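# Move gold-capped glass tube between racks

## Task

Take the glass tube with the gold cap out of the rack by the door and seat it fully in a free well of the rack by the window. The task fails if anything new ends up on the floor, if any tube touches the floor, if a tube breaks (a drop of more than a few centimetres, about a well's depth, or a hard knock will break one), or if the robot falls or is left leaning. Every other tube must also end fully seated in its own rack, though it may be moved to a different well of that same rack. At the end the gripper must have released everything and moved away, and nothing may rely on the robot to stay in place.

## Robot and tools

Robot: a Hello Robot Stretch 4 with one arm. It has an omni-wheel base, a lift that slides up a mast, a telescoping arm that reaches forward, a three-joint wrist (yaw, pitch, roll) and a two-finger gripper. It stands about 1.6 m tall, and the base rim lies within 0.23 m of the base origin. Cameras: head_camera, head_left_camera, head_right_camera, wrist_camera.

Frames: the base frame sits on the floor under the base centre, with x forward, y left and z up. hand_pose is the point between the open fingertips (link pinch), expressed in the base frame; its printed value may be somewhat off. The odometry frame is the base frame as it was when the scene began. Heading is in radians, positive to the left, from -3.142 to 3.142.

execute_actions(actions, cameras): actions is a list holding one action, or an empty list to simply read state and images. An action can contain:
- base: exactly one relative move from where the base last measured itself. translate_m is forward distance in metres (-2 to 2, positive forward); strafe_m is sideways metres (-2 to 2, positive left); rotate_rad is an in-place turn in radians (-3.2 to 3.2, positive counter-clockwise seen from above).
- joints: absolute targets by name, not offsets. lift_m 0 to 1.2 m; arm_m 0 to 0.55 m of extension; wrist_yaw_rad -1.134 to 4.276 (0 points forward, positive turns left, 3.14 is folded back, above 3.4 the arm may block it); wrist_pitch_rad -1.117 to 4.259 (0 level, 1.57 pointing down); wrist_roll_rad -1.117 to 4.259 (0 keeps the fingers level, positive turns clockwise viewed from behind); gripper_m -0.038 to 0.141, the fingertip gap in metres (negative values make the tips press together). Done tolerances: ±0.004 for lift, arm and gripper; ±0.02 for yaw and roll; ±0.05 for pitch. Joint targets out of range are clipped and reported; any other bad value or unknown key rejects the whole call, and nothing moves.
- pace: "slow", "default", "fast" or "max" (base up to 0.1/0.3/0.4/0.6 m/s and 1/2/3/4 rad/s). With the lift above 0.2 the base is slowed further.
- contact_limits: only arm_m, 0 (gentlest) to 0.75 (firmest), 0.5 when omitted; the arm halts when it pushes harder than this.
- end_of_arm: "enable_torque", sent by itself, restarts wrist or gripper motors that have shut off.
All motions in one action begin together. A joint or base left out may keep driving toward its earlier target. No action runs longer than 15 s. cameras picks the images to return (omit, null or ["all"] for all cameras, [] for none).

wait(seconds): 0 to 10 s, commands nothing and returns state and images.
zoom_image(camera, region): a closer crop of that camera's latest full image; region is [x0, y0, x1, y1] in pixels from the top-left, no more than 504 by 504.
read_manual(section): gives only the licence texts ("licences"); it does not move anything.
finished_scene(scene): pass the current scene's number to end it for good; the result reports success and the next task. Finish only after the tube is seated, released and the gripper has moved away.

Reading results: base_status and joint_status say how each motion ended: "done"; "off_target" (stopped short, may still push); "contact_stop_at_<key>" (it hit something; the part then holds, though lift, arm or wheels may go slack); "limit_stop_at_<name>", including own_body (self-collision, most likely with the wrist pitched up and rolled) and tilt (leaning over 6 degrees, and the lift, arm and wheels will not respond); "time_out"; "torque_fault" (a wrist or gripper motor went limp; send enable_torque). A stop in one call cancels any later moving, wait or finished_scene calls in the same reply. on_its_own lists what happened without a command; "held at" gives a target, not a measured position. joint_positions gives the current joint values. lidar_m holds 12 distances in metres in 30-degree sectors, the 1st straight ahead and going counter-clockwise (4th left, 7th behind, 10th right); "-" means nothing was seen, or something closer than 0.25 m. It can miss glass, so the tubes may not show. wrist_depth_mm is a 7x7 grid of depths (100 to 2000 mm) read from the top left; clear objects are skipped. base_odometry comes from wheel turns, so slipping counts as travel; if turned_by_wheels and turned_by_imu differ by more than about 0.1 rad, the heading has drifted by about that difference. base_tilt is in degrees (forward and right positive) with a fixed bias of up to 1.5. motor_effort is a percentage of maximum, positive toward larger joint values, with the peak in brackets; for wheel_0, wheel_1 and wheel_2, positive turns the base right. The pictures line gives the order of the images.

Gripping: close to less than the tube's width. Neither gripper_m nor "done" shows that the tube is held; a clear rise in gripper effort at targets of 0 or more does. Squeezing harder draws the object toward the wrist; opening pushes it out. If the fingertips catch on a surface beneath them, raise the lift. To unfold the wrist at the start, send lift_m 0.4 together with wrist_yaw_rad 0.

Cautions: lower the tube gently into the well and let it go only once it is seated; never release it high up. Use a low arm contact limit near the racks and the glass. Avoid turning or driving fast with the arm far out while carrying a load, and avoid hard pushes, which can tip the robot or overload the wrist. Something may occasionally nudge loose objects, so check the tubes before finishing. The robot keeps holding its last command while you think.

Each tool is called after ">>>" in YAML: its name, and indented under it one key for each argument.

## Session

>>> execute_actions:
  actions: []

Scene clock: 0.00 s.
base_odometry: x=+0.000 y=+0.000 heading=+0.000 (m, m, rad; odometry frame)
turned_by_wheels: +0.000 (rad since the last result)
turned_by_imu: +0.000 (rad since the last result)
base_tilt: forward=-0.6 right=+1.3 (deg)
lidar_m: 0.89 0.88 1.10 1.48 1.48 2.46 1.73 1.76 1.85 1.60 1.61 1.00
base_status: not commanded
joint_positions: lift_m=+0.231 arm_m=-0.003 wrist_yaw_rad=+3.081 wrist_pitch_rad=-0.012 wrist_roll_rad=-0.003 gripper_m=+0.057
joint_status: not commanded
motor_effort: lift_m=+19 arm_m=-1 wrist_yaw_rad=+0 wrist_pitch_rad=-7 wrist_roll_rad=+0 gripper_m=-3 wheel_0=+0 wheel_1=+1 wheel_2=+0 (%)
hand_pose: x=-0.1144 y=+0.1046 z=+0.4123 quat_wxyz=(+0.030, +0.006, -0.002, +1.000) (m; base frame)
wrist_depth_mm: 137 138 1808 - - - - / - 138 1808 - - - - / - 131 211 1921 - - - / 109 137 253 1863 - - - / 135 1708 1808 1921 - - - / 1708 1756 1499 1756 211 1661 1618 / 1229 1182 1025 1060 991 1025 1098
pictures: head_camera, head_left_camera, head_right_camera, wrist_camera
Images, in order (width x height): head_camera 420x560, head_left_camera 420x672, head_right_camera 420x672, wrist_camera 616x392.

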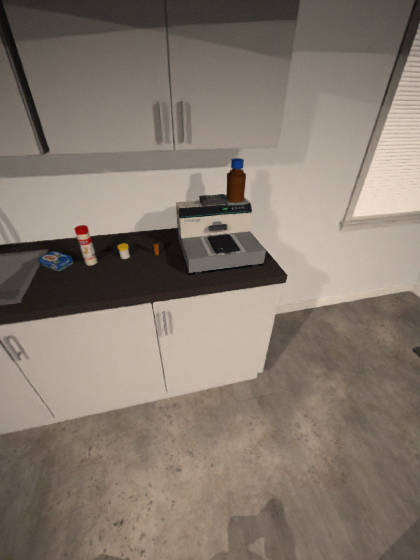

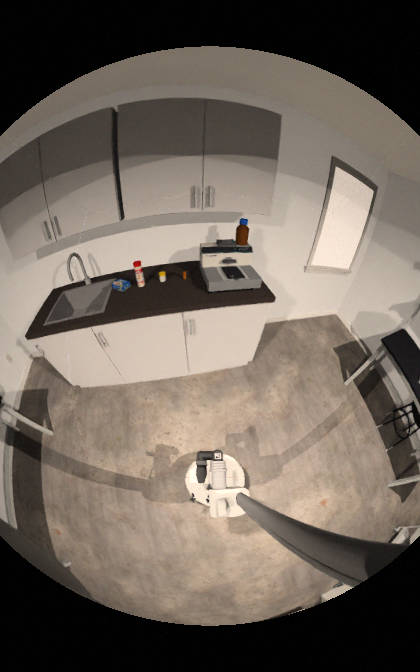

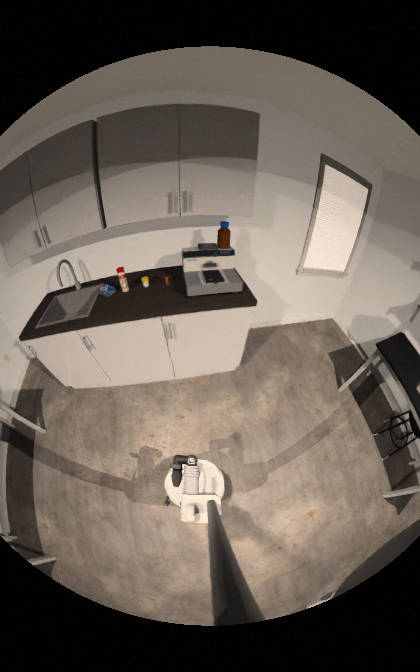

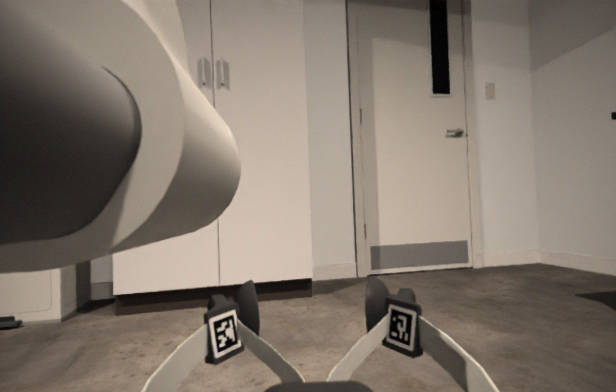

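Door is behind. Turn left to look.

>>> execute_actions:
  actions:
    - {"base":{"rotate_rad":1.9},"joints":{"lift_m":0.8,"wrist_yaw_rad":0}}

Scene clock: 12.50 s.
base_odometry: x=+0.000 y=+0.000 heading=+1.899 (m, m, rad; odometry frame)
turned_by_wheels: +1.899 (rad since the last result)
turned_by_imu: +1.890 (rad since the last result)
base_tilt: forward=-0.7 right=+1.3 (deg)
lidar_m: 1.47 1.62 1.75 1.73 1.97 1.65 1.63 1.93 0.90 0.88 0.99 1.50
base_status: done
joint_positions: lift_m=+0.800 arm_m=-0.003 wrist_yaw_rad=+0.000 wrist_pitch_rad=-0.012 wrist_roll_rad=-0.003 gripper_m=+0.057
joint_status: all done
motor_effort: lift_m=+23(24) arm_m=-1(1) wrist_yaw_rad=-2(6) wrist_pitch_rad=-6(6) wrist_roll_rad=+2(1) gripper_m=-4(2) wheel_0=-4(10) wheel_1=-4(4) wheel_2=-2(8) (%)
hand_pose: x=+0.4568 y=-0.0874 z=+0.9813 quat_wxyz=(+1.000, -0.002, -0.006, +0.000) (m; base frame)
wrist_depth_mm: - - - - - 1983 1921 / - - - - 1983 1921 1863 / - - - - - 1863 1863 / - - - - - 1863 1863 / - - - - 1921 1921 1808 / - 1397 1308 1308 211 1255 1808 / - - - - 1921 1205 1863
pictures: head_camera, head_left_camera, head_right_camera, wrist_camera
Images, in order (width x height): head_camera 420x560, head_left_camera 420x672, head_right_camera 420x672, wrist_camera 616x392.

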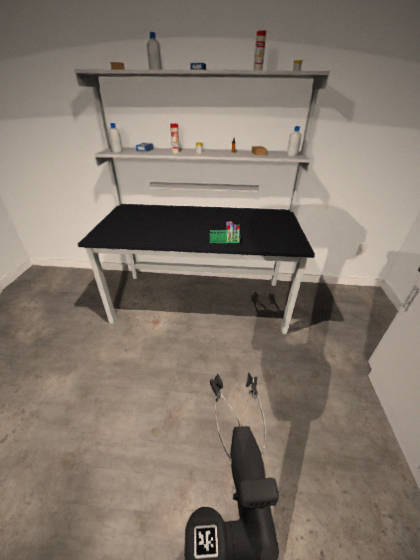

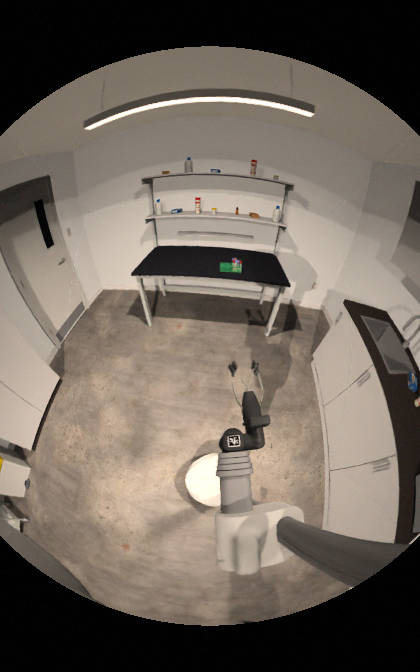

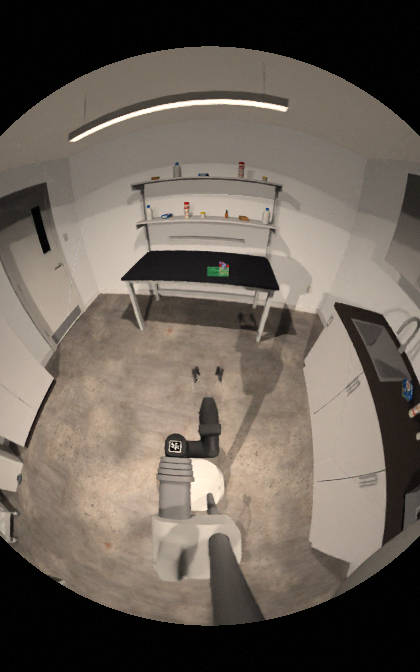

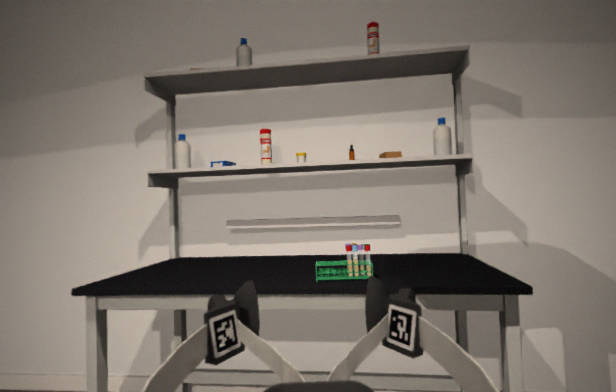

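>>> execute_actions:
  actions:
    - {"base":{"translate_m":0.85},"joints":{"lift_m":0.9,"wrist_pitch_rad":0.5}}

>>> zoom_image:
  camera: "wrist_camera"
  region: [150, 0, 550, 260]

>>> zoom_image:
  camera: "head_camera"
  region: [100, 150, 400, 400]

Scene clock: 21.33 s.
base_odometry: x=-0.274 y=+0.804 heading=+1.900 (m, m, rad; odometry frame)
turned_by_wheels: +0.001 (rad since the last result)
turned_by_imu: +0.003 (rad since the last result)
base_tilt: forward=-0.6 right=+1.2 (deg)
lidar_m: 0.65 0.71 1.09 1.65 1.77 2.51 2.57 1.29 1.03 1.01 0.85 0.66
base_status: done
joint_positions: lift_m=+0.900 arm_m=-0.003 wrist_yaw_rad=+0.000 wrist_pitch_rad=+0.502 wrist_roll_rad=-0.003 gripper_m=+0.057
joint_status: all done
motor_effort: lift_m=+22(24) arm_m=-1(1) wrist_yaw_rad=-2(1) wrist_pitch_rad=-6(5) wrist_roll_rad=+2(0) gripper_m=-3(5) wheel_0=+4(8) wheel_1=+3(7) wheel_2=+2(9) (%)
hand_pose: x=+0.4212 y=-0.0874 z=+0.9392 quat_wxyz=(+0.969, -0.001, +0.248, +0.000) (m; base frame)
wrist_depth_mm: 1205 1160 1138 1098 1060 1025 1008 / 1308 1255 1205 1182 1160 1118 1078 / 991 991 976 946 931 917 891 / 732 715 715 668 580 676 668 / 597 564 554 549 544 539 539 / 1537 1464 585 1397 211 549 535 / 1308 1308 1205 1255 1205 1229 1255
pictures: head_camera, head_left_camera, head_right_camera, wrist_camera
Images, in order (width x height): head_camera 420x560, head_left_camera 420x672, head_right_camera 420x672, wrist_camera 616x392.

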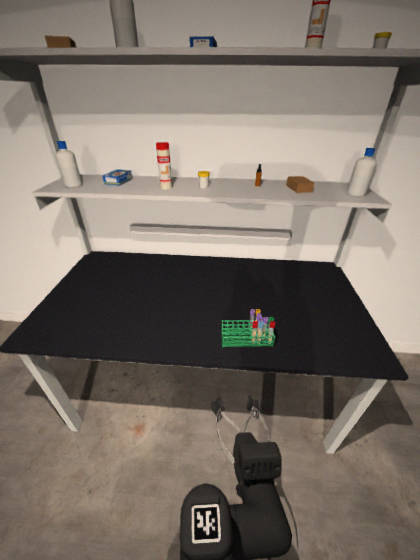

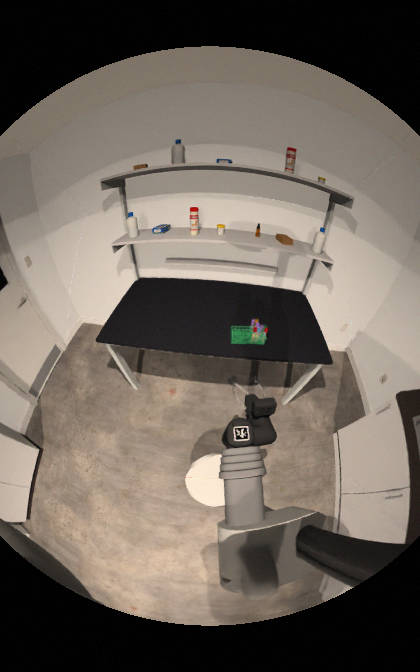

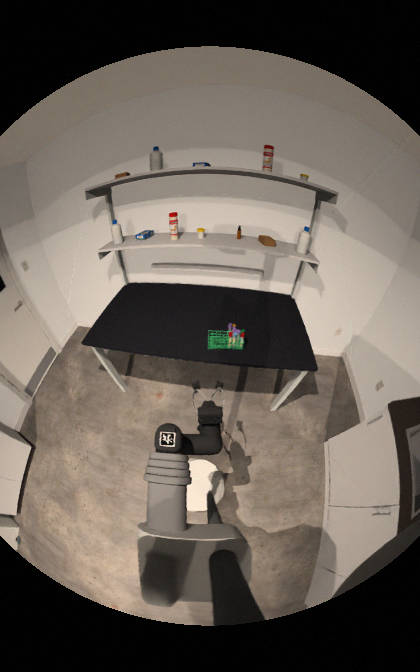

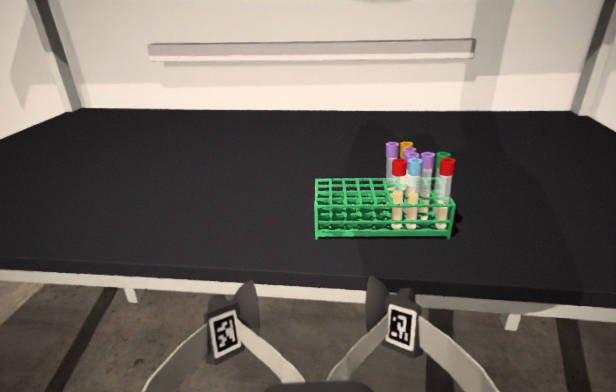

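Region (150, 0, 550, 260) of wrist_camera's 616x392 image, scaled by 1.260; it fills the top 328 rows of this view, and the rest is white.

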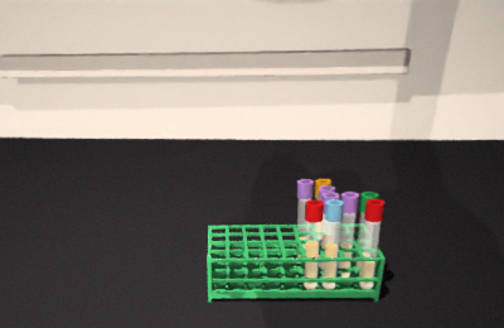

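Region (100, 150, 400, 400) of head_camera's 420x560 image, scaled by 1.680, with more detail than that image has.

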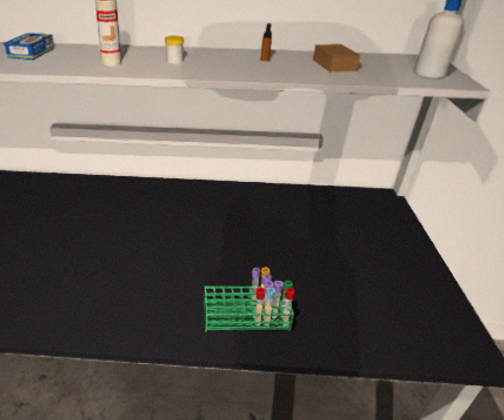

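>>> execute_actions:
  actions:
    - {"base":{"strafe_m":-0.08},"joints":{"lift_m":1.1,"wrist_pitch_rad":1.3,"arm_m":0.4}}
  cameras: ["head_camera","wrist_camera"]

Scene clock: 28.13 s.
base_odometry: x=-0.199 y=+0.830 heading=+1.900 (m, m, rad; odometry frame)
turned_by_wheels: +0.000 (rad since the last result)
turned_by_imu: +0.001 (rad since the last result)
base_tilt: forward=-0.7 right=+1.2 (deg)
lidar_m: 0.63 0.68 1.08 1.74 1.85 2.51 2.69 1.19 0.95 0.93 0.82 0.65
base_status: done
joint_positions: lift_m=+1.100 arm_m=+0.399 wrist_yaw_rad=+0.000 wrist_pitch_rad=+1.300 wrist_roll_rad=-0.003 gripper_m=+0.057
joint_status: all done
motor_effort: lift_m=+23(27) arm_m=+6(7) wrist_yaw_rad=+0(2) wrist_pitch_rad=-2(2) wrist_roll_rad=-1(0) gripper_m=-4(2) wheel_0=+1(11) wheel_1=-2(10) wheel_2=+1(0) (%)
hand_pose: x=+0.6469 y=-0.0874 z=+0.9999 quat_wxyz=(+0.796, -0.001, +0.605, +0.001) (m; base frame)
wrist_depth_mm: 549 554 549 549 549 544 539 / 525 525 521 521 521 521 521 / 504 500 504 500 496 500 500 / 480 480 477 445 415 480 477 / 466 462 462 459 459 459 459 / 1160 1160 449 1160 211 445 442 / 1138 1118 1118 1118 1118 1098 1118
pictures: head_camera, wrist_camera
Images, in order (width x height): head_camera 420x560, wrist_camera 616x392.

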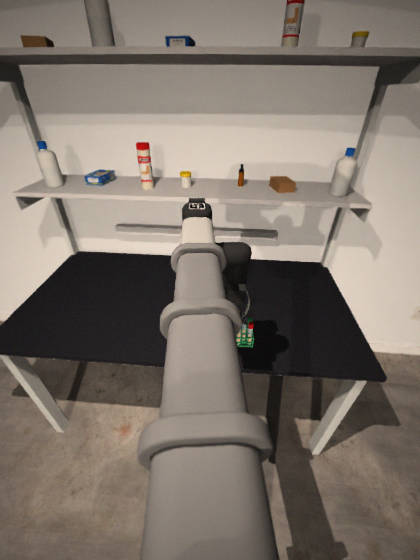

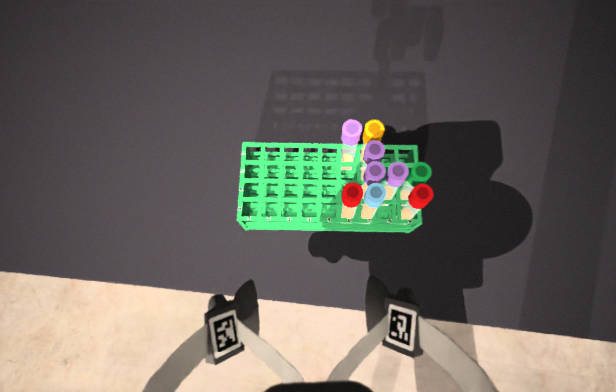

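>>> execute_actions:
  actions:
    - {"base":{"translate_m":0.2},"joints":{"lift_m":1.06,"wrist_pitch_rad":1.57,"arm_m":0.40,"gripper_m":0.03}}
  cameras: []

>>> execute_actions:
  actions:
    - {"base":{"strafe_m":-0.055}}
  cameras: ["head_left_camera","head_right_camera","wrist_camera"]

Scene clock: 58.13 s.
base_odometry: x=-0.264 y=+1.019 heading=+1.900 (m, m, rad; odometry frame)
turned_by_wheels: +0.000 (rad since the last result)
turned_by_imu: +0.001 (rad since the last result)
base_tilt: forward=-0.8 right=+1.2 (deg)
lidar_m: 0.44 0.47 0.76 1.75 1.82 2.74 3.23 1.23 0.99 0.98 0.57 0.42
base_status: done
joint_positions: lift_m=+1.060 arm_m=+0.399 wrist_yaw_rad=+0.000 wrist_pitch_rad=+1.570 wrist_roll_rad=-0.003 gripper_m=+0.030
joint_status: all done
motor_effort: lift_m=+15(24) arm_m=+6(6) wrist_yaw_rad=+1(1) wrist_pitch_rad=+1(6) wrist_roll_rad=+1(1) gripper_m=-5(5) wheel_0=+4(8) wheel_1=+2(7) wheel_2=+0(9) (%)
hand_pose: x=+0.5702 y=-0.0874 z=+0.9501 quat_wxyz=(+0.707, -0.001, +0.707, +0.001) (m; base frame)
wrist_depth_mm: 404 407 407 407 410 407 410 / 404 407 407 407 410 410 407 / 404 407 404 404 407 410 407 / 404 404 407 404 407 407 407 / 402 404 404 375 349 407 404 / 404 404 404 349 287 404 404 / 1160 1138 190 404 404 404 407
pictures: none
No camera images: the call's "cameras" was empty. Leave "cameras" out to get every camera's image.

Scene clock: 59.30 s.
base_odometry: x=-0.212 y=+1.037 heading=+1.900 (m, m, rad; odometry frame)
turned_by_wheels: +0.000 (rad since the last result)
turned_by_imu: +0.000 (rad since the last result)
base_tilt: forward=-0.6 right=+1.2 (deg)
lidar_m: 0.44 0.48 0.73 1.79 1.91 2.75 2.88 1.16 0.93 0.91 0.57 0.43
base_status: done
joint_positions: lift_m=+1.060 arm_m=+0.399 wrist_yaw_rad=+0.000 wrist_pitch_rad=+1.570 wrist_roll_rad=-0.003 gripper_m=+0.030
joint_status: not commanded
motor_effort: lift_m=+15(15) arm_m=+6(6) wrist_yaw_rad=+0(0) wrist_pitch_rad=+1(2) wrist_roll_rad=+0(0) gripper_m=-1(4) wheel_0=+0(10) wheel_1=-2(9) wheel_2=+0(1) (%)
hand_pose: x=+0.5702 y=-0.0874 z=+0.9501 quat_wxyz=(+0.707, -0.001, +0.707, +0.001) (m; base frame)
wrist_depth_mm: 404 407 407 410 407 410 410 / 404 407 407 407 407 407 407 / 407 404 407 407 407 407 407 / 404 404 404 407 404 407 404 / 404 404 375 349 407 407 404 / 404 404 377 287 287 404 407 / 1160 404 189 404 407 407 404
pictures: head_left_camera, head_right_camera, wrist_camera
Images, in order (width x height): head_left_camera 420x672, head_right_camera 420x672, wrist_camera 616x392.

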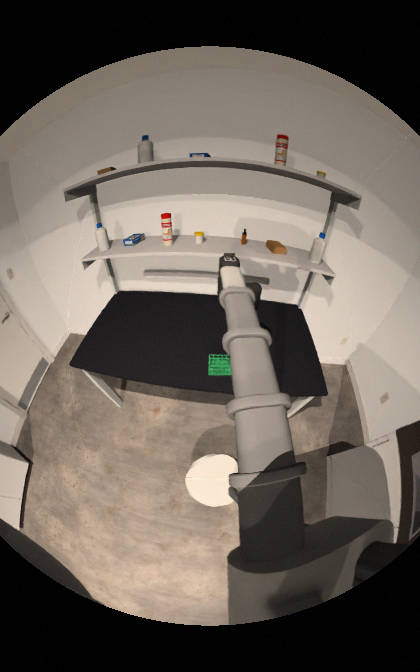

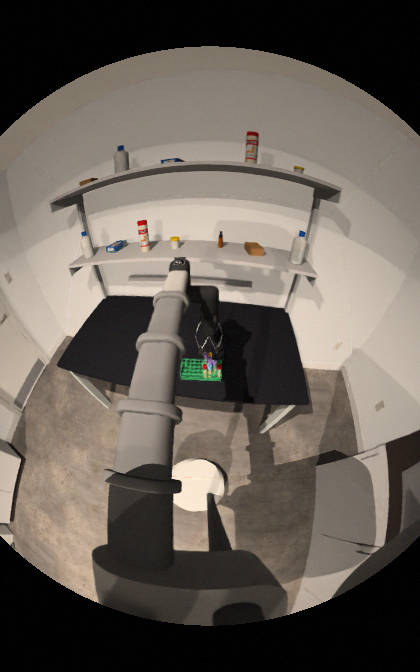

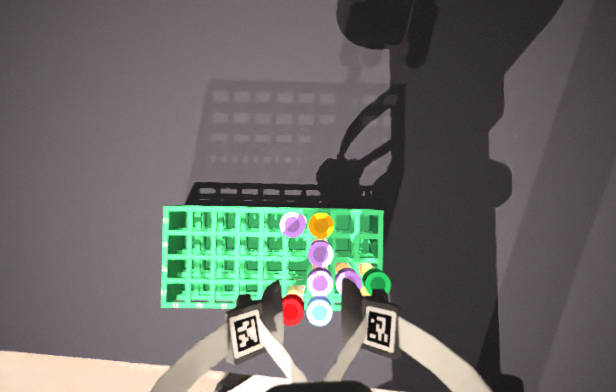

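>>> execute_actions:
  actions:
    - {"base":{"strafe_m":0.023},"joints":{"arm_m":0.437,"wrist_roll_rad":1.57,"lift_m":1.03},"pace":"slow"}
  cameras: ["head_right_camera","wrist_camera"]

>>> zoom_image:
  camera: "head_right_camera"
  region: [130, 280, 290, 420]

Scene clock: 83.83 s.
base_odometry: x=-0.233 y=+1.030 heading=+1.900 (m, m, rad; odometry frame)
turned_by_wheels: +0.000 (rad since the last result)
turned_by_imu: +0.001 (rad since the last result)
base_tilt: forward=-0.6 right=+1.2 (deg)
lidar_m: 0.42 0.49 0.73 1.77 1.86 2.74 2.89 1.19 0.93 0.93 0.54 0.45
base_status: done
joint_positions: lift_m=+1.030 arm_m=+0.436 wrist_yaw_rad=+0.000 wrist_pitch_rad=+1.570 wrist_roll_rad=+1.570 gripper_m=+0.030
joint_status: all done
motor_effort: lift_m=+14(15) arm_m=+6(6) wrist_yaw_rad=+0(0) wrist_pitch_rad=+2(1) wrist_roll_rad=+1(4) gripper_m=-4(3) wheel_0=-2(7) wheel_1=+3(6) wheel_2=+0(1) (%)
hand_pose: x=+0.6071 y=-0.0874 z=+0.9201 quat_wxyz=(+0.501, +0.500, +0.500, -0.499) (m; base frame)
wrist_depth_mm: 375 377 379 382 382 384 1160 / 375 377 377 379 379 384 1138 / 375 375 375 379 379 384 1160 / 373 373 375 370 320 917 931 / 370 373 375 343 322 917 931 / 368 370 373 317 258 931 931 / 368 368 189 319 343 1118 1138
pictures: head_right_camera, wrist_camera
Images, in order (width x height): head_right_camera 420x672, wrist_camera 616x392.

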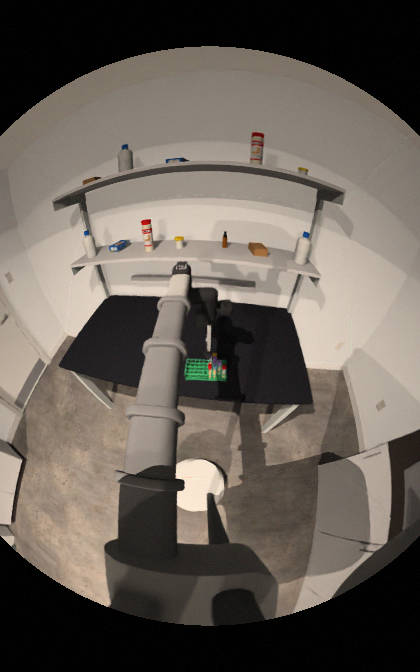

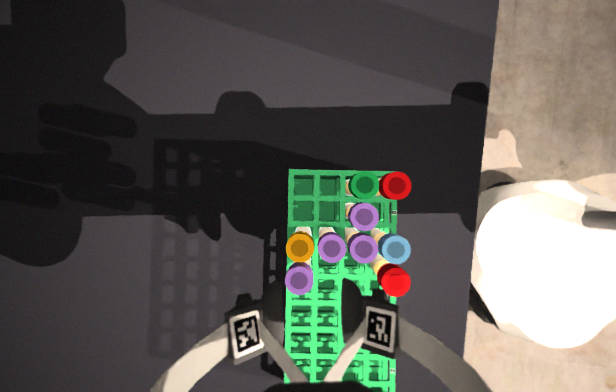

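Region (130, 280, 290, 420) of head_right_camera's 420x672 image, scaled by 3.150, with more detail than that image has; it fills the top 441 rows of this view, and the rest is white.

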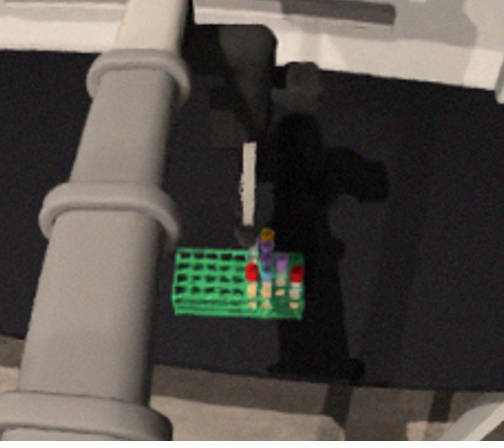

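>>> execute_actions:
  actions:
    - {"base":{"strafe_m":0.008},"joints":{"arm_m":0.445},"pace":"slow"}
  cameras: ["wrist_camera"]

>>> execute_actions:
  actions:
    - {"joints":{"lift_m":1.005},"pace":"slow"}
  cameras: ["wrist_camera"]

Scene clock: 90.13 s.
base_odometry: x=-0.241 y=+1.027 heading=+1.900 (m, m, rad; odometry frame)
turned_by_wheels: +0.000 (rad since the last result)
turned_by_imu: +0.000 (rad since the last result)
base_tilt: forward=-0.7 right=+1.3 (deg)
lidar_m: 0.42 0.49 0.75 1.78 1.84 2.75 2.91 1.22 0.96 0.94 0.55 0.44
base_status: done
joint_positions: lift_m=+1.030 arm_m=+0.444 wrist_yaw_rad=+0.000 wrist_pitch_rad=+1.570 wrist_roll_rad=+1.570 gripper_m=+0.030
joint_status: all done
motor_effort: lift_m=+14(14) arm_m=+6(6) wrist_yaw_rad=-1(1) wrist_pitch_rad=-1(1) wrist_roll_rad=+3(2) gripper_m=-4(4) wheel_0=-4(5) wheel_1=+3(9) wheel_2=+0(1) (%)
hand_pose: x=+0.6151 y=-0.0874 z=+0.9201 quat_wxyz=(+0.501, +0.500, +0.500, -0.499) (m; base frame)
wrist_depth_mm: 377 377 379 382 382 384 1160 / 373 377 377 382 382 384 1138 / 375 375 377 379 379 382 1138 / 373 373 375 370 336 379 946 / 370 373 373 347 315 931 917 / 370 370 373 319 320 917 931 / 368 368 190 317 317 1118 1138
pictures: wrist_camera
Images, in order (width x height): wrist_camera 616x392.

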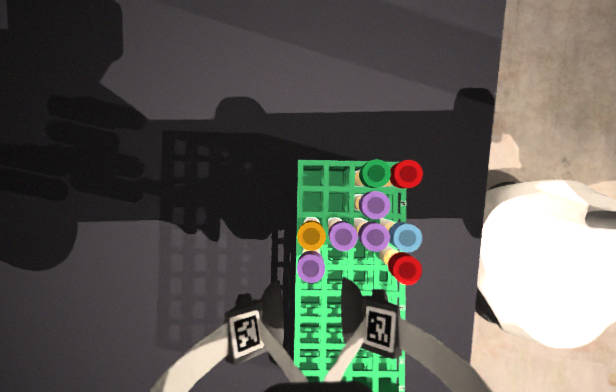

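Scene clock: 91.13 s.
base_odometry: x=-0.241 y=+1.027 heading=+1.900 (m, m, rad; odometry frame)
turned_by_wheels: +0.000 (rad since the last result)
turned_by_imu: +0.000 (rad since the last result)
base_tilt: forward=-0.7 right=+1.2 (deg)
lidar_m: 0.42 0.49 0.72 1.78 1.86 2.74 2.92 1.19 0.96 0.92 0.57 0.41
base_status: not commanded
joint_positions: lift_m=+1.005 arm_m=+0.444 wrist_yaw_rad=+0.000 wrist_pitch_rad=+1.570 wrist_roll_rad=+1.570 gripper_m=+0.030
joint_status: all done
motor_effort: lift_m=+14(14) arm_m=+6(6) wrist_yaw_rad=-1(0) wrist_pitch_rad=+1(1) wrist_roll_rad=+1(2) gripper_m=-3(2) wheel_0=-4(4) wheel_1=+3(3) wheel_2=+0(0) (%)
hand_pose: x=+0.6151 y=-0.0874 z=+0.8951 quat_wxyz=(+0.501, +0.500, +0.500, -0.499) (m; base frame)
wrist_depth_mm: 353 351 355 355 357 359 1160 / 351 353 353 353 355 359 1138 / 349 349 351 351 355 357 1118 / 347 349 351 345 297 355 904 / 347 349 349 338 235 355 904 / 345 347 347 293 234 353 904 / 345 345 190 293 293 353 1098
pictures: wrist_camera
Images, in order (width x height): wrist_camera 616x392.

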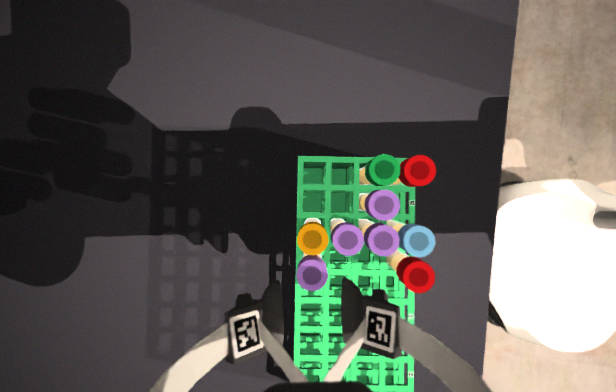

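>>> execute_actions:
  actions:
    - {"base":{"strafe_m":-0.011},"pace":"slow"}
  cameras: ["wrist_camera"]

>>> execute_actions:
  actions:
    - {"joints":{"lift_m":0.98},"pace":"slow"}
  cameras: ["wrist_camera"]

Scene clock: 100.03 s.
base_odometry: x=-0.230 y=+1.031 heading=+1.900 (m, m, rad; odometry frame)
turned_by_wheels: +0.000 (rad since the last result)
turned_by_imu: +0.000 (rad since the last result)
base_tilt: forward=-0.7 right=+1.2 (deg)
lidar_m: 0.43 0.48 0.73 1.79 1.86 2.76 2.90 1.19 0.93 0.92 0.56 0.43
base_status: done
joint_positions: lift_m=+1.005 arm_m=+0.444 wrist_yaw_rad=+0.000 wrist_pitch_rad=+1.570 wrist_roll_rad=+1.570 gripper_m=+0.030
joint_status: not commanded
motor_effort: lift_m=+14(14) arm_m=+6(6) wrist_yaw_rad=+0(1) wrist_pitch_rad=+2(1) wrist_roll_rad=+3(1) gripper_m=-4(3) wheel_0=+2(5) wheel_1=-2(7) wheel_2=+0(0) (%)
hand_pose: x=+0.6151 y=-0.0874 z=+0.8951 quat_wxyz=(+0.501, +0.500, +0.500, -0.499) (m; base frame)
wrist_depth_mm: 353 353 353 357 357 359 1118 / 351 351 353 355 355 357 1118 / 349 351 349 353 355 355 1118 / 347 349 349 345 296 355 917 / 345 347 349 338 234 355 904 / 347 345 347 233 234 351 904 / 343 345 189 291 293 351 1098
pictures: wrist_camera
Images, in order (width x height): wrist_camera 616x392.

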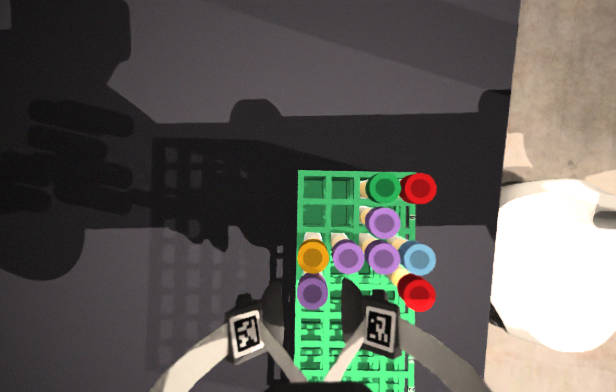

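Scene clock: 101.03 s.
base_odometry: x=-0.230 y=+1.031 heading=+1.900 (m, m, rad; odometry frame)
turned_by_wheels: +0.000 (rad since the last result)
turned_by_imu: +0.000 (rad since the last result)
base_tilt: forward=-0.7 right=+1.2 (deg)
lidar_m: 0.43 0.47 0.73 1.78 1.88 2.74 2.88 1.18 0.96 0.93 0.58 0.45
base_status: not commanded
joint_positions: lift_m=+0.980 arm_m=+0.444 wrist_yaw_rad=+0.000 wrist_pitch_rad=+1.570 wrist_roll_rad=+1.570 gripper_m=+0.030
joint_status: all done
motor_effort: lift_m=+14(15) arm_m=+6(6) wrist_yaw_rad=-1(1) wrist_pitch_rad=+0(1) wrist_roll_rad=+0(2) gripper_m=-3(4) wheel_0=+2(2) wheel_1=-2(2) wheel_2=+0(0) (%)
hand_pose: x=+0.6151 y=-0.0874 z=+0.8701 quat_wxyz=(+0.501, +0.500, +0.500, -0.499) (m; base frame)
wrist_depth_mm: 327 327 330 330 332 332 1098 / 327 327 329 330 330 334 1098 / 325 325 327 330 330 330 1118 / 322 325 325 320 271 330 878 / 322 322 325 273 210 330 878 / 322 322 324 212 209 327 878 / 320 322 189 268 268 325 1078
pictures: wrist_camera
Images, in order (width x height): wrist_camera 616x392.

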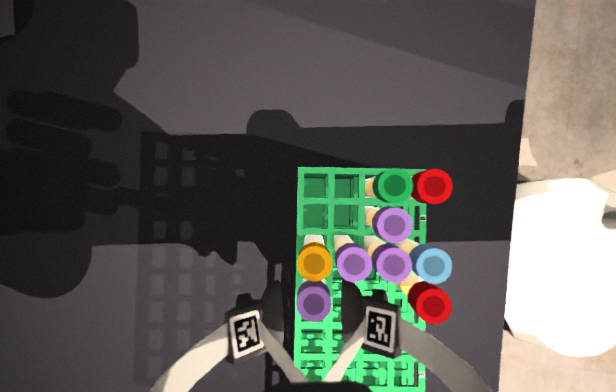

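Looks clear. Grip.

>>> execute_actions:
  actions:
    - {"joints":{"gripper_m":0.0},"pace":"slow"}
  cameras: ["wrist_camera"]

>>> execute_actions:
  actions:
    - {"joints":{"lift_m":1.05},"pace":"slow"}
  cameras: ["wrist_camera","head_right_camera"]

>>> zoom_image:
  camera: "head_right_camera"
  region: [130, 280, 290, 420]

Scene clock: 107.83 s.
base_odometry: x=-0.230 y=+1.031 heading=+1.900 (m, m, rad; odometry frame)
turned_by_wheels: +0.000 (rad since the last result)
turned_by_imu: +0.000 (rad since the last result)
base_tilt: forward=-0.7 right=+1.3 (deg)
lidar_m: 0.43 0.49 0.74 1.78 1.88 2.73 2.91 1.19 0.96 0.92 0.57 0.45
base_status: not commanded
joint_positions: lift_m=+0.980 arm_m=+0.444 wrist_yaw_rad=+0.000 wrist_pitch_rad=+1.570 wrist_roll_rad=+1.570 gripper_m=+0.000
joint_status: all done
motor_effort: lift_m=+14(14) arm_m=+6(6) wrist_yaw_rad=-1(2) wrist_pitch_rad=+0(0) wrist_roll_rad=-1(3) gripper_m=-12(13) wheel_0=+2(2) wheel_1=-2(2) wheel_2=+0(0) (%)
hand_pose: x=+0.6150 y=-0.0874 z=+0.8701 quat_wxyz=(+0.500, +0.500, +0.500, -0.500) (m; base frame)
wrist_depth_mm: 327 329 329 330 332 334 1098 / 325 327 327 329 332 334 1098 / 325 325 327 329 330 330 1098 / 324 325 327 322 229 330 878 / 320 322 325 276 209 329 878 / 322 322 324 203 209 329 878 / 319 322 179 270 267 325 1078
pictures: wrist_camera
Images, in order (width x height): wrist_camera 616x392.

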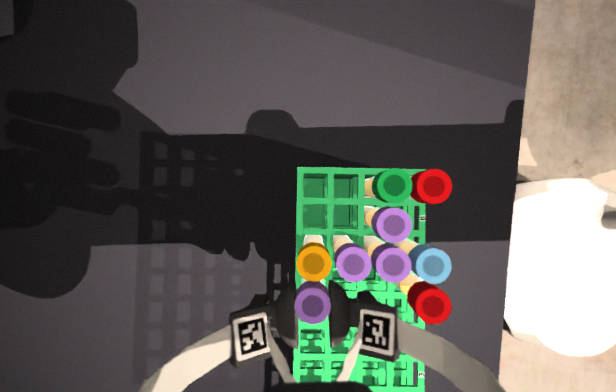

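Scene clock: 109.30 s.
base_odometry: x=-0.230 y=+1.031 heading=+1.900 (m, m, rad; odometry frame)
turned_by_wheels: +0.000 (rad since the last result)
turned_by_imu: +0.000 (rad since the last result)
base_tilt: forward=-0.6 right=+1.2 (deg)
lidar_m: 0.42 0.48 0.72 1.78 1.86 2.74 2.91 1.18 0.94 0.92 0.58 0.45
base_status: not commanded
joint_positions: lift_m=+1.050 arm_m=+0.444 wrist_yaw_rad=+0.000 wrist_pitch_rad=+1.570 wrist_roll_rad=+1.570 gripper_m=+0.000
joint_status: all done
motor_effort: lift_m=+23(25) arm_m=+6(6) wrist_yaw_rad=+1(0) wrist_pitch_rad=-1(0) wrist_roll_rad=+3(4) gripper_m=-12(13) wheel_0=+2(2) wheel_1=-2(2) wheel_2=+0(0) (%)
hand_pose: x=+0.6150 y=-0.0874 z=+0.9394 quat_wxyz=(+0.500, +0.500, +0.500, -0.500) (m; base frame)
wrist_depth_mm: 397 399 397 399 402 407 1182 / 394 394 397 399 399 402 1160 / 392 394 397 397 399 1160 1182 / 392 394 394 397 392 946 960 / 389 389 392 366 338 946 960 / 389 389 392 206 277 946 946 / 387 389 179 336 338 1160 1160
pictures: head_right_camera, wrist_camera
Images, in order (width x height): head_right_camera 420x672, wrist_camera 616x392.

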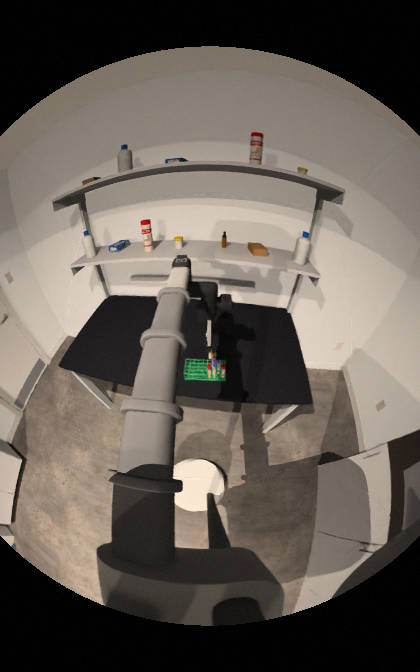

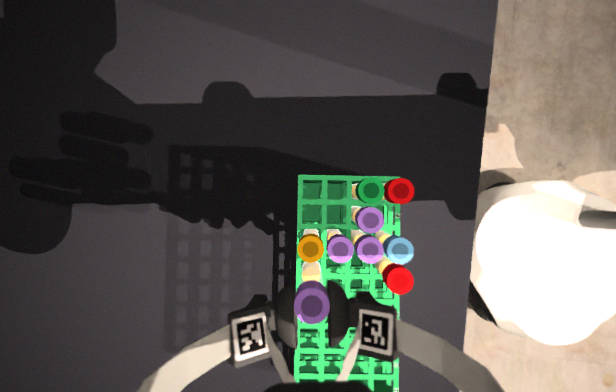

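Region (130, 280, 290, 420) of head_right_camera's 420x672 image, scaled by 3.150, with more detail than that image has; it fills the top 441 rows of this view, and the rest is white.

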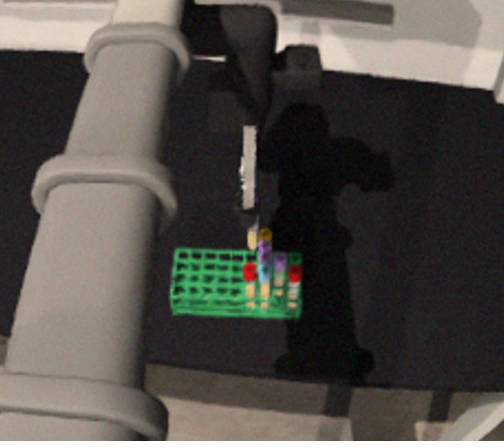

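>>> execute_actions:
  actions:
    - {"base":{"strafe_m":0.063},"joints":{"lift_m":1.06},"pace":"slow"}
  cameras: ["wrist_camera","head_right_camera"]

>>> zoom_image:
  camera: "head_right_camera"
  region: [130, 280, 290, 420]

Scene clock: 116.93 s.
base_odometry: x=-0.290 y=+1.011 heading=+1.900 (m, m, rad; odometry frame)
turned_by_wheels: +0.000 (rad since the last result)
turned_by_imu: +0.001 (rad since the last result)
base_tilt: forward=-0.6 right=+1.3 (deg)
lidar_m: 0.44 0.49 0.75 1.72 1.81 2.74 2.90 1.26 1.01 1.00 0.57 0.45
base_status: done
joint_positions: lift_m=+1.060 arm_m=+0.444 wrist_yaw_rad=+0.000 wrist_pitch_rad=+1.570 wrist_roll_rad=+1.570 gripper_m=+0.000
joint_status: all done
motor_effort: lift_m=+23(22) arm_m=+6(6) wrist_yaw_rad=-1(1) wrist_pitch_rad=+0(1) wrist_roll_rad=+3(3) gripper_m=-12(12) wheel_0=-2(7) wheel_1=+3(4) wheel_2=+0(1) (%)
hand_pose: x=+0.6150 y=-0.0874 z=+0.9494 quat_wxyz=(+0.500, +0.500, +0.500, -0.500) (m; base frame)
wrist_depth_mm: 404 407 410 410 413 1182 1182 / 404 407 410 410 413 1182 1182 / 402 402 404 399 410 1160 1182 / 402 402 404 394 399 946 960 / 397 402 402 349 407 946 960 / 399 399 402 205 375 946 946 / 397 399 179 402 404 1182 1182
pictures: head_right_camera, wrist_camera
Images, in order (width x height): head_right_camera 420x672, wrist_camera 616x392.

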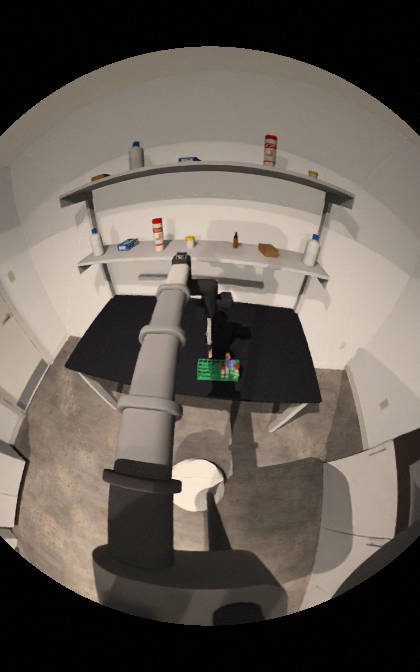

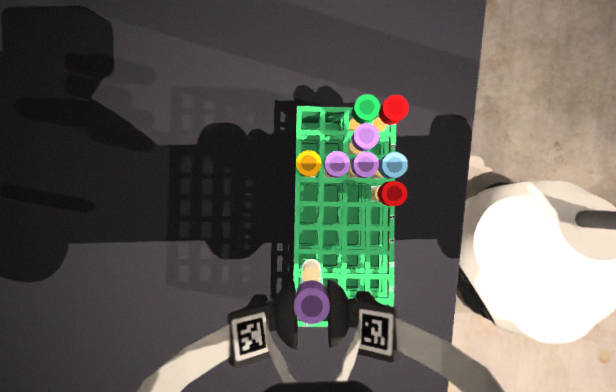

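Region (130, 280, 290, 420) of head_right_camera's 420x672 image, scaled by 3.150, with more detail than that image has; it fills the top 441 rows of this view, and the rest is white.

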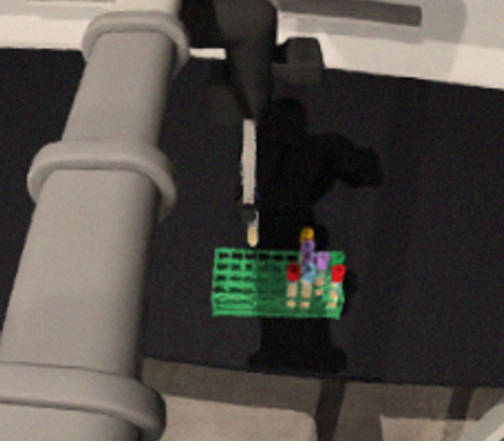

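>>> execute_actions:
  actions:
    - {"joints":{"lift_m":1.03},"pace":"slow"}
  cameras: ["wrist_camera"]

>>> zoom_image:
  camera: "wrist_camera"
  region: [220, 180, 420, 360]

Scene clock: 122.87 s.
base_odometry: x=-0.290 y=+1.011 heading=+1.900 (m, m, rad; odometry frame)
turned_by_wheels: +0.000 (rad since the last result)
turned_by_imu: +0.000 (rad since the last result)
base_tilt: forward=-0.6 right=+1.2 (deg)
lidar_m: 0.43 0.49 0.75 1.72 1.81 2.72 2.90 1.24 1.01 0.98 0.57 0.43
base_status: not commanded
joint_positions: lift_m=+1.030 arm_m=+0.444 wrist_yaw_rad=+0.000 wrist_pitch_rad=+1.570 wrist_roll_rad=+1.570 gripper_m=+0.000
joint_status: all done
motor_effort: lift_m=+14(25) arm_m=+6(6) wrist_yaw_rad=+0(0) wrist_pitch_rad=-1(0) wrist_roll_rad=+1(3) gripper_m=-13(11) wheel_0=-2(2) wheel_1=+3(3) wheel_2=+0(0) (%)
hand_pose: x=+0.6150 y=-0.0874 z=+0.9201 quat_wxyz=(+0.500, +0.500, +0.500, -0.500) (m; base frame)
wrist_depth_mm: 377 377 379 382 382 384 1160 / 375 375 379 379 382 382 1138 / 373 377 377 373 324 382 1160 / 370 375 373 368 370 931 931 / 370 373 375 320 377 931 931 / 370 373 373 204 320 931 931 / 368 370 179 373 373 1138 1118
pictures: wrist_camera
Images, in order (width x height): wrist_camera 616x392.

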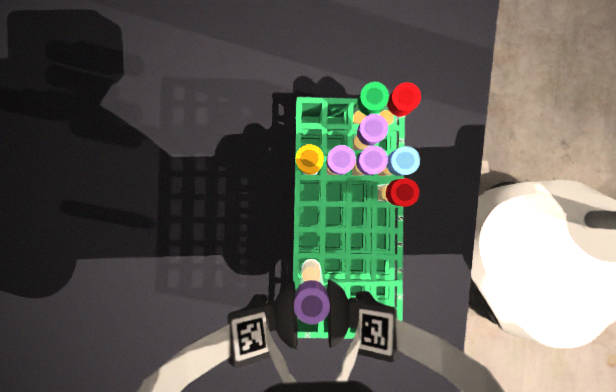

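Region (220, 180, 420, 360) of wrist_camera's 616x392 image, scaled by 2.520; it fills the top 454 rows of this view, and the rest is white.

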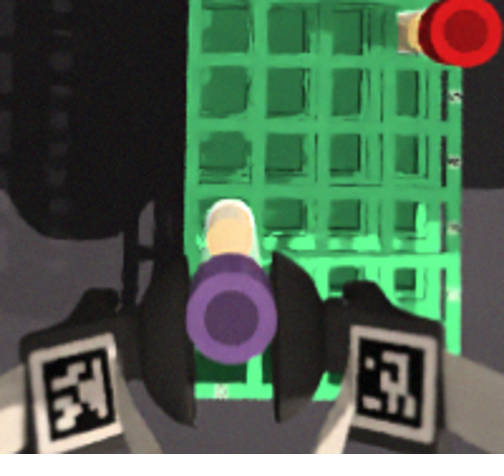

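Entering fine. Continue.

>>> execute_actions:
  actions:
    - {"joints":{"lift_m":0.988},"pace":"slow"}
  cameras: ["wrist_camera"]

>>> execute_actions:
  actions:
    - {"joints":{"gripper_m":0.03},"pace":"slow"}
  cameras: ["wrist_camera"]

>>> execute_actions:
  actions:
    - {"joints":{"lift_m":1.03}}
  cameras: ["wrist_camera"]

Scene clock: 131.33 s.
base_odometry: x=-0.290 y=+1.011 heading=+1.900 (m, m, rad; odometry frame)
turned_by_wheels: +0.000 (rad since the last result)
turned_by_imu: +0.000 (rad since the last result)
base_tilt: forward=-0.7 right=+1.2 (deg)
lidar_m: 0.44 0.49 0.76 1.73 1.79 2.74 2.88 1.27 1.01 0.98 0.57 0.46
base_status: not commanded
joint_positions: lift_m=+0.988 arm_m=+0.444 wrist_yaw_rad=+0.000 wrist_pitch_rad=+1.570 wrist_roll_rad=+1.570 gripper_m=+0.000
joint_status: all done
motor_effort: lift_m=+14(16) arm_m=+6(6) wrist_yaw_rad=-1(1) wrist_pitch_rad=-1(1) wrist_roll_rad=+3(2) gripper_m=-11(13) wheel_0=-2(2) wheel_1=+4(3) wheel_2=+0(0) (%)
hand_pose: x=+0.6151 y=-0.0874 z=+0.8781 quat_wxyz=(+0.500, +0.500, +0.500, -0.500) (m; base frame)
wrist_depth_mm: 336 338 336 338 342 342 1098 / 334 334 336 338 229 342 1118 / 332 334 336 283 219 338 1118 / 330 332 334 327 281 340 891 / 330 330 334 322 325 338 878 / 329 330 332 205 278 336 891 / 327 327 179 276 332 334 1098
pictures: wrist_camera
Images, in order (width x height): wrist_camera 616x392.

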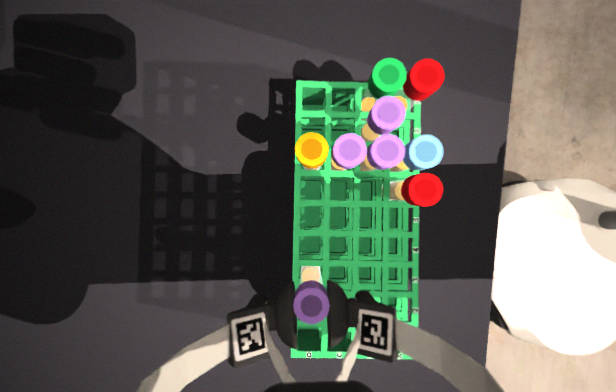

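Scene clock: 132.80 s.
base_odometry: x=-0.290 y=+1.011 heading=+1.900 (m, m, rad; odometry frame)
turned_by_wheels: +0.000 (rad since the last result)
turned_by_imu: +0.000 (rad since the last result)
base_tilt: forward=-0.7 right=+1.2 (deg)
lidar_m: 0.44 0.49 0.75 1.72 1.81 2.73 2.91 1.25 1.00 0.99 0.57 0.45
base_status: not commanded
joint_positions: lift_m=+0.988 arm_m=+0.444 wrist_yaw_rad=+0.000 wrist_pitch_rad=+1.570 wrist_roll_rad=+1.570 gripper_m=+0.030
joint_status: all done
motor_effort: lift_m=+14(14) arm_m=+6(6) wrist_yaw_rad=+0(0) wrist_pitch_rad=+1(0) wrist_roll_rad=+1(1) gripper_m=-4(10) wheel_0=-2(2) wheel_1=+3(3) wheel_2=+0(0) (%)
hand_pose: x=+0.6151 y=-0.0874 z=+0.8781 quat_wxyz=(+0.500, +0.500, +0.500, -0.500) (m; base frame)
wrist_depth_mm: 336 336 338 340 340 342 1118 / 334 334 336 338 228 342 1098 / 332 334 336 282 219 340 1098 / 330 332 334 325 279 340 891 / 330 332 332 320 325 338 891 / 329 330 330 216 278 336 878 / 329 329 190 276 332 334 1078
pictures: wrist_camera
Images, in order (width x height): wrist_camera 616x392.

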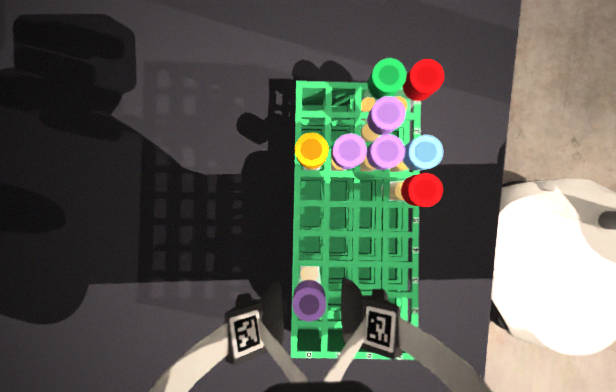

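Scene clock: 133.83 s.
base_odometry: x=-0.290 y=+1.011 heading=+1.900 (m, m, rad; odometry frame)
turned_by_wheels: +0.000 (rad since the last result)
turned_by_imu: +0.000 (rad since the last result)
base_tilt: forward=-0.6 right=+1.2 (deg)
lidar_m: 0.43 0.49 0.73 1.72 1.78 2.73 2.88 1.27 1.00 0.98 0.58 0.46
base_status: not commanded
joint_positions: lift_m=+1.030 arm_m=+0.444 wrist_yaw_rad=+0.000 wrist_pitch_rad=+1.570 wrist_roll_rad=+1.570 gripper_m=+0.030
joint_status: all done
motor_effort: lift_m=+23(24) arm_m=+6(6) wrist_yaw_rad=+0(0) wrist_pitch_rad=+0(0) wrist_roll_rad=+2(2) gripper_m=-3(5) wheel_0=-2(2) wheel_1=+3(3) wheel_2=+0(0) (%)
hand_pose: x=+0.6151 y=-0.0874 z=+0.9194 quat_wxyz=(+0.500, +0.500, +0.500, -0.500) (m; base frame)
wrist_depth_mm: 375 377 377 379 382 384 1138 / 375 377 377 379 379 384 1138 / 373 373 375 370 322 384 1138 / 370 373 375 368 368 931 946 / 370 373 375 322 375 917 917 / 370 370 373 317 319 917 917 / 366 370 189 373 375 1118 1138
pictures: wrist_camera
Images, in order (width x height): wrist_camera 616x392.

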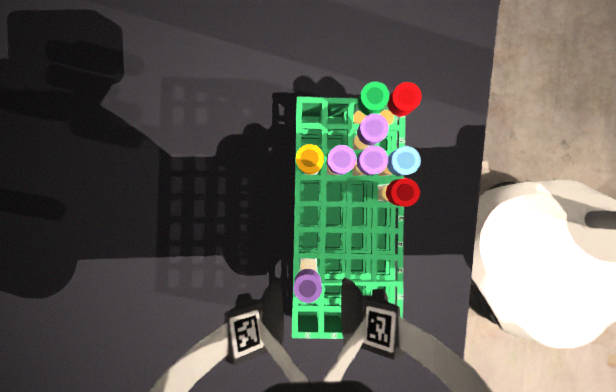

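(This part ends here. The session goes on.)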